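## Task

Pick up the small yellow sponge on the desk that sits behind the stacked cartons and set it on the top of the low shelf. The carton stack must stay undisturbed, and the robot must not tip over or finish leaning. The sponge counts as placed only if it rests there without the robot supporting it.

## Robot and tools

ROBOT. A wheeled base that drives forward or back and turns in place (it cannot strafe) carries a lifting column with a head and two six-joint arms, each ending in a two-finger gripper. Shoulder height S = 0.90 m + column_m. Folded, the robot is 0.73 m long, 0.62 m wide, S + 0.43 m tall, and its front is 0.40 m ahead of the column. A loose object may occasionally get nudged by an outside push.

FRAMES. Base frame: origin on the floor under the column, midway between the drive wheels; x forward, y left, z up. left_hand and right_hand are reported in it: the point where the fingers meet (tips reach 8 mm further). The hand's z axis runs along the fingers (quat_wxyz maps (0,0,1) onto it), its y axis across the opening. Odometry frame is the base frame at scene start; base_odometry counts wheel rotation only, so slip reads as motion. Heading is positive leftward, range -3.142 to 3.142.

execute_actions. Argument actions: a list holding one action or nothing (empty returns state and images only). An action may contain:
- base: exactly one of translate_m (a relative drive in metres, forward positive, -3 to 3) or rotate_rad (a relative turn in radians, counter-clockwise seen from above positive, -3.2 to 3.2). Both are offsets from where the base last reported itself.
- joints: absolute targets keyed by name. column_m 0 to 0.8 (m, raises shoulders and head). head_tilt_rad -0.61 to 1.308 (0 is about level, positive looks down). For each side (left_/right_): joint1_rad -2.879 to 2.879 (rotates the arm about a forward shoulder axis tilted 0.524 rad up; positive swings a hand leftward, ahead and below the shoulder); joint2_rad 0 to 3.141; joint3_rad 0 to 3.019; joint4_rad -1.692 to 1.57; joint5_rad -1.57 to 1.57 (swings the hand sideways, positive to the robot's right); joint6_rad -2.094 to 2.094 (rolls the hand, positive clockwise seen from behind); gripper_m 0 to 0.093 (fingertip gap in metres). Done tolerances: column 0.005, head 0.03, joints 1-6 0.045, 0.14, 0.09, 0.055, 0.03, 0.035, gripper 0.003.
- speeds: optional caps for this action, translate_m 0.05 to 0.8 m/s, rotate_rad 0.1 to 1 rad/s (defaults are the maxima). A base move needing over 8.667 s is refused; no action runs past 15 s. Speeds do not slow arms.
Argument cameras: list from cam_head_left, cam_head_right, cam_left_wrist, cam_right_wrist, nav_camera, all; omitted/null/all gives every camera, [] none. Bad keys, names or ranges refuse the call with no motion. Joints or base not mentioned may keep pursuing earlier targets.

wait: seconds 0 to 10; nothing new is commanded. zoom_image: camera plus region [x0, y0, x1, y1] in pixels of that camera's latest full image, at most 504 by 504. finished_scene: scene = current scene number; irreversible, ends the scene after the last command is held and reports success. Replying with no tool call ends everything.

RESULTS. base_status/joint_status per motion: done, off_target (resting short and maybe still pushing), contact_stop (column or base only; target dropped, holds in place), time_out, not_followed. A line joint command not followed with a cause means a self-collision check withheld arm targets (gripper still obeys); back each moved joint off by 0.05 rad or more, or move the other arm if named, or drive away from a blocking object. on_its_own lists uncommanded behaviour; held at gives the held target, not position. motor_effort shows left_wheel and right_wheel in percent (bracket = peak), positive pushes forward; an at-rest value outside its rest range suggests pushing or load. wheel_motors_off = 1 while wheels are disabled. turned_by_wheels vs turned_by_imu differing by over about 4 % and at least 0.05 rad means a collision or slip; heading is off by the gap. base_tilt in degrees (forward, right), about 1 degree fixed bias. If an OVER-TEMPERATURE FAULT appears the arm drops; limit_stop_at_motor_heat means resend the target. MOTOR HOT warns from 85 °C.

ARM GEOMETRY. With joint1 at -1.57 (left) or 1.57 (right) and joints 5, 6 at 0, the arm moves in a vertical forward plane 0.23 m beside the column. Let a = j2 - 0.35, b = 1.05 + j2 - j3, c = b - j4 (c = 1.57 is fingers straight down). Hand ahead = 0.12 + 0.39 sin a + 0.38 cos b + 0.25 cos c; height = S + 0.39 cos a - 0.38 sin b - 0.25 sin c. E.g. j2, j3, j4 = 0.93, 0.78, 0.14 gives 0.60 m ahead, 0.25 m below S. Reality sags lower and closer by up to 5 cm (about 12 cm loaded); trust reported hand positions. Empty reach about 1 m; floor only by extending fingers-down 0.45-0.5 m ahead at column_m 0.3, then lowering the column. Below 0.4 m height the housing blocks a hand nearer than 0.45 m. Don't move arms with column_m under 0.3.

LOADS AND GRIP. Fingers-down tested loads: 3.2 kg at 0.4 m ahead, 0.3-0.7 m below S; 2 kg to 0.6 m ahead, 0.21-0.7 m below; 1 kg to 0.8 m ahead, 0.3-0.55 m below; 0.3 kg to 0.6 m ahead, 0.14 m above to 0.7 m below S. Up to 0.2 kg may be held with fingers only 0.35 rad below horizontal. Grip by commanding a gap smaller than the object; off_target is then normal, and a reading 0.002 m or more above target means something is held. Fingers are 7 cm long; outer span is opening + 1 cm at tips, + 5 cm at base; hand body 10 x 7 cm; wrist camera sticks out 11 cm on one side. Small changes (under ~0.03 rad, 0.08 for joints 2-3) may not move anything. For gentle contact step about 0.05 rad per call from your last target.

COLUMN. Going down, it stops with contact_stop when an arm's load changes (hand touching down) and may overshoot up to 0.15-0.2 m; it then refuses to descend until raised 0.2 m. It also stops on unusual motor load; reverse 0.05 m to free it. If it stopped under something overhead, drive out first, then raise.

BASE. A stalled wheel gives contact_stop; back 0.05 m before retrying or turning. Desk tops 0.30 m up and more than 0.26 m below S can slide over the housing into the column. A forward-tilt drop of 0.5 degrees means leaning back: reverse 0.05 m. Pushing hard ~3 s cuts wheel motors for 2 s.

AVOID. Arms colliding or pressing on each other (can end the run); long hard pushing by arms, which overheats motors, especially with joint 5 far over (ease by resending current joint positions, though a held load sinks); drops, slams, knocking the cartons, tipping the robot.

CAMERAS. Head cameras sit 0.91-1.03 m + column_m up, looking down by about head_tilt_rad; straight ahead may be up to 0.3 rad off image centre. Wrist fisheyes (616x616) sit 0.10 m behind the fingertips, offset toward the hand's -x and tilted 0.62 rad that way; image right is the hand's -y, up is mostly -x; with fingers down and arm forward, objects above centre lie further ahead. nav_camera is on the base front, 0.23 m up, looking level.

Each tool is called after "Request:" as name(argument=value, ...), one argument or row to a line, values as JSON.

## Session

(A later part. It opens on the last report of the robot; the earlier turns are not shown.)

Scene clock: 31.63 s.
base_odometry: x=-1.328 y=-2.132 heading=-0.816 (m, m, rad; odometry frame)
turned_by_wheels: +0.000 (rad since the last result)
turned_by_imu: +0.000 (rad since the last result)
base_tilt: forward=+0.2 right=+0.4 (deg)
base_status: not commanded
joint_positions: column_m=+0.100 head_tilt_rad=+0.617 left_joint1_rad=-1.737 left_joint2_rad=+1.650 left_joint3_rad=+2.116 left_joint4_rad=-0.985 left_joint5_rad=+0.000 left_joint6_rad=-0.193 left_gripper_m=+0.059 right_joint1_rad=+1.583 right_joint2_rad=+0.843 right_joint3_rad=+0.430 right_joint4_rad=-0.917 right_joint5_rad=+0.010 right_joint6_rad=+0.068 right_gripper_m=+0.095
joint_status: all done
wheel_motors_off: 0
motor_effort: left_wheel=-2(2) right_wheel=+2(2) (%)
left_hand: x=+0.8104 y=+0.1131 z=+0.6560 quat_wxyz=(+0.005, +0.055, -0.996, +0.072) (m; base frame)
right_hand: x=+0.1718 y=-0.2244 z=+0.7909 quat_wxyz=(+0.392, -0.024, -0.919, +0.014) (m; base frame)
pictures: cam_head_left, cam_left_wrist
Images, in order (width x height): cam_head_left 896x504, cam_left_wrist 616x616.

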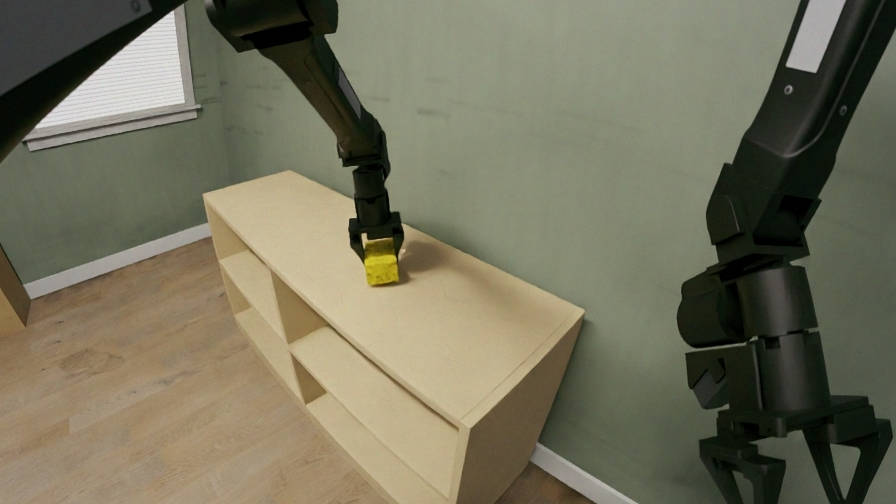

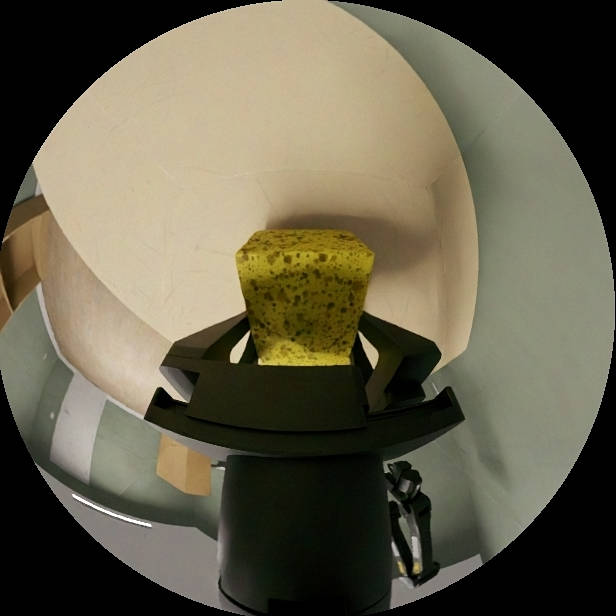

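Request:
execute_actions(
  actions=[
    {"joints":{"column_m":0.086}},
  ],
  cameras=[],
)

Request:
execute_actions(
  actions=[
    {"joints":{"left_gripper_m":0.093}},
  ],
  cameras=[],
)

Request:
execute_actions(
  actions=[
    {"joints":{"column_m":0.15}},
  ],
  cameras=["cam_head_left"],
)

Scene clock: 32.83 s.
base_odometry: x=-1.328 y=-2.132 heading=-0.816 (m, m, rad; odometry frame)
turned_by_wheels: +0.000 (rad since the last result)
turned_by_imu: +0.000 (rad since the last result)
base_tilt: forward=+0.2 right=+0.4 (deg)
base_status: not commanded
joint_positions: column_m=+0.086 head_tilt_rad=+0.617 left_joint1_rad=-1.737 left_joint2_rad=+1.646 left_joint3_rad=+2.116 left_joint4_rad=-0.988 left_joint5_rad=+0.000 left_joint6_rad=-0.194 left_gripper_m=+0.059 right_joint1_rad=+1.583 right_joint2_rad=+0.843 right_joint3_rad=+0.430 right_joint4_rad=-0.917 right_joint5_rad=+0.010 right_joint6_rad=+0.068 right_gripper_m=+0.095
joint_status: all done
wheel_motors_off: 0
motor_effort: left_wheel=-2(3) right_wheel=+3(3) (%)
left_hand: x=+0.8112 y=+0.1135 z=+0.6449 quat_wxyz=(+0.004, +0.055, -0.996, +0.072) (m; base frame)
right_hand: x=+0.1718 y=-0.2244 z=+0.7769 quat_wxyz=(+0.392, -0.024, -0.919, +0.014) (m; base frame)
pictures: none
No camera images: the call's "cameras" was empty. Leave "cameras" out to get every camera's image.

Scene clock: 33.70 s.
base_odometry: x=-1.328 y=-2.132 heading=-0.816 (m, m, rad; odometry frame)
turned_by_wheels: +0.000 (rad since the last result)
turned_by_imu: +0.000 (rad since the last result)
base_tilt: forward=+0.2 right=+0.3 (deg)
base_status: not commanded
joint_positions: column_m=+0.086 head_tilt_rad=+0.617 left_joint1_rad=-1.737 left_joint2_rad=+1.646 left_joint3_rad=+2.116 left_joint4_rad=-0.988 left_joint5_rad=+0.000 left_joint6_rad=-0.194 left_gripper_m=+0.093 right_joint1_rad=+1.583 right_joint2_rad=+0.843 right_joint3_rad=+0.430 right_joint4_rad=-0.917 right_joint5_rad=+0.010 right_joint6_rad=+0.068 right_gripper_m=+0.095
joint_status: all done
wheel_motors_off: 0
motor_effort: left_wheel=-3(3) right_wheel=+3(3) (%)
left_hand: x=+0.8112 y=+0.1135 z=+0.6449 quat_wxyz=(+0.004, +0.055, -0.996, +0.072) (m; base frame)
right_hand: x=+0.1718 y=-0.2244 z=+0.7769 quat_wxyz=(+0.392, -0.024, -0.919, +0.014) (m; base frame)
pictures: none
No camera images: the call's "cameras" was empty. Leave "cameras" out to get every camera's image.

Scene clock: 35.20 s.
base_odometry: x=-1.328 y=-2.132 heading=-0.816 (m, m, rad; odometry frame)
turned_by_wheels: +0.000 (rad since the last result)
turned_by_imu: +0.000 (rad since the last result)
base_tilt: forward=+0.3 right=+0.3 (deg)
base_status: not commanded
joint_positions: column_m=+0.150 head_tilt_rad=+0.617 left_joint1_rad=-1.737 left_joint2_rad=+1.646 left_joint3_rad=+2.116 left_joint4_rad=-0.988 left_joint5_rad=+0.000 left_joint6_rad=-0.194 left_gripper_m=+0.093 right_joint1_rad=+1.583 right_joint2_rad=+0.843 right_joint3_rad=+0.430 right_joint4_rad=-0.917 right_joint5_rad=+0.010 right_joint6_rad=+0.068 right_gripper_m=+0.095
joint_status: all done
wheel_motors_off: 0
motor_effort: left_wheel=-3(3) right_wheel=+3(3) (%)
left_hand: x=+0.8112 y=+0.1135 z=+0.7087 quat_wxyz=(+0.004, +0.055, -0.996, +0.072) (m; base frame)
right_hand: x=+0.1718 y=-0.2244 z=+0.8407 quat_wxyz=(+0.392, -0.024, -0.919, +0.014) (m; base frame)
pictures: cam_head_left
Images, in order (width x height): cam_head_left 896x504.

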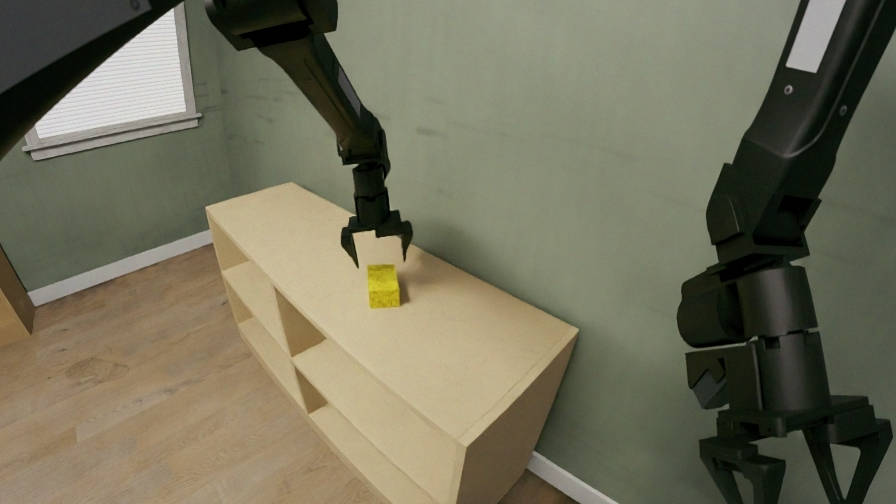

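Request:
finished_scene(
  scene=2,
)

The scene is finished: the task was done.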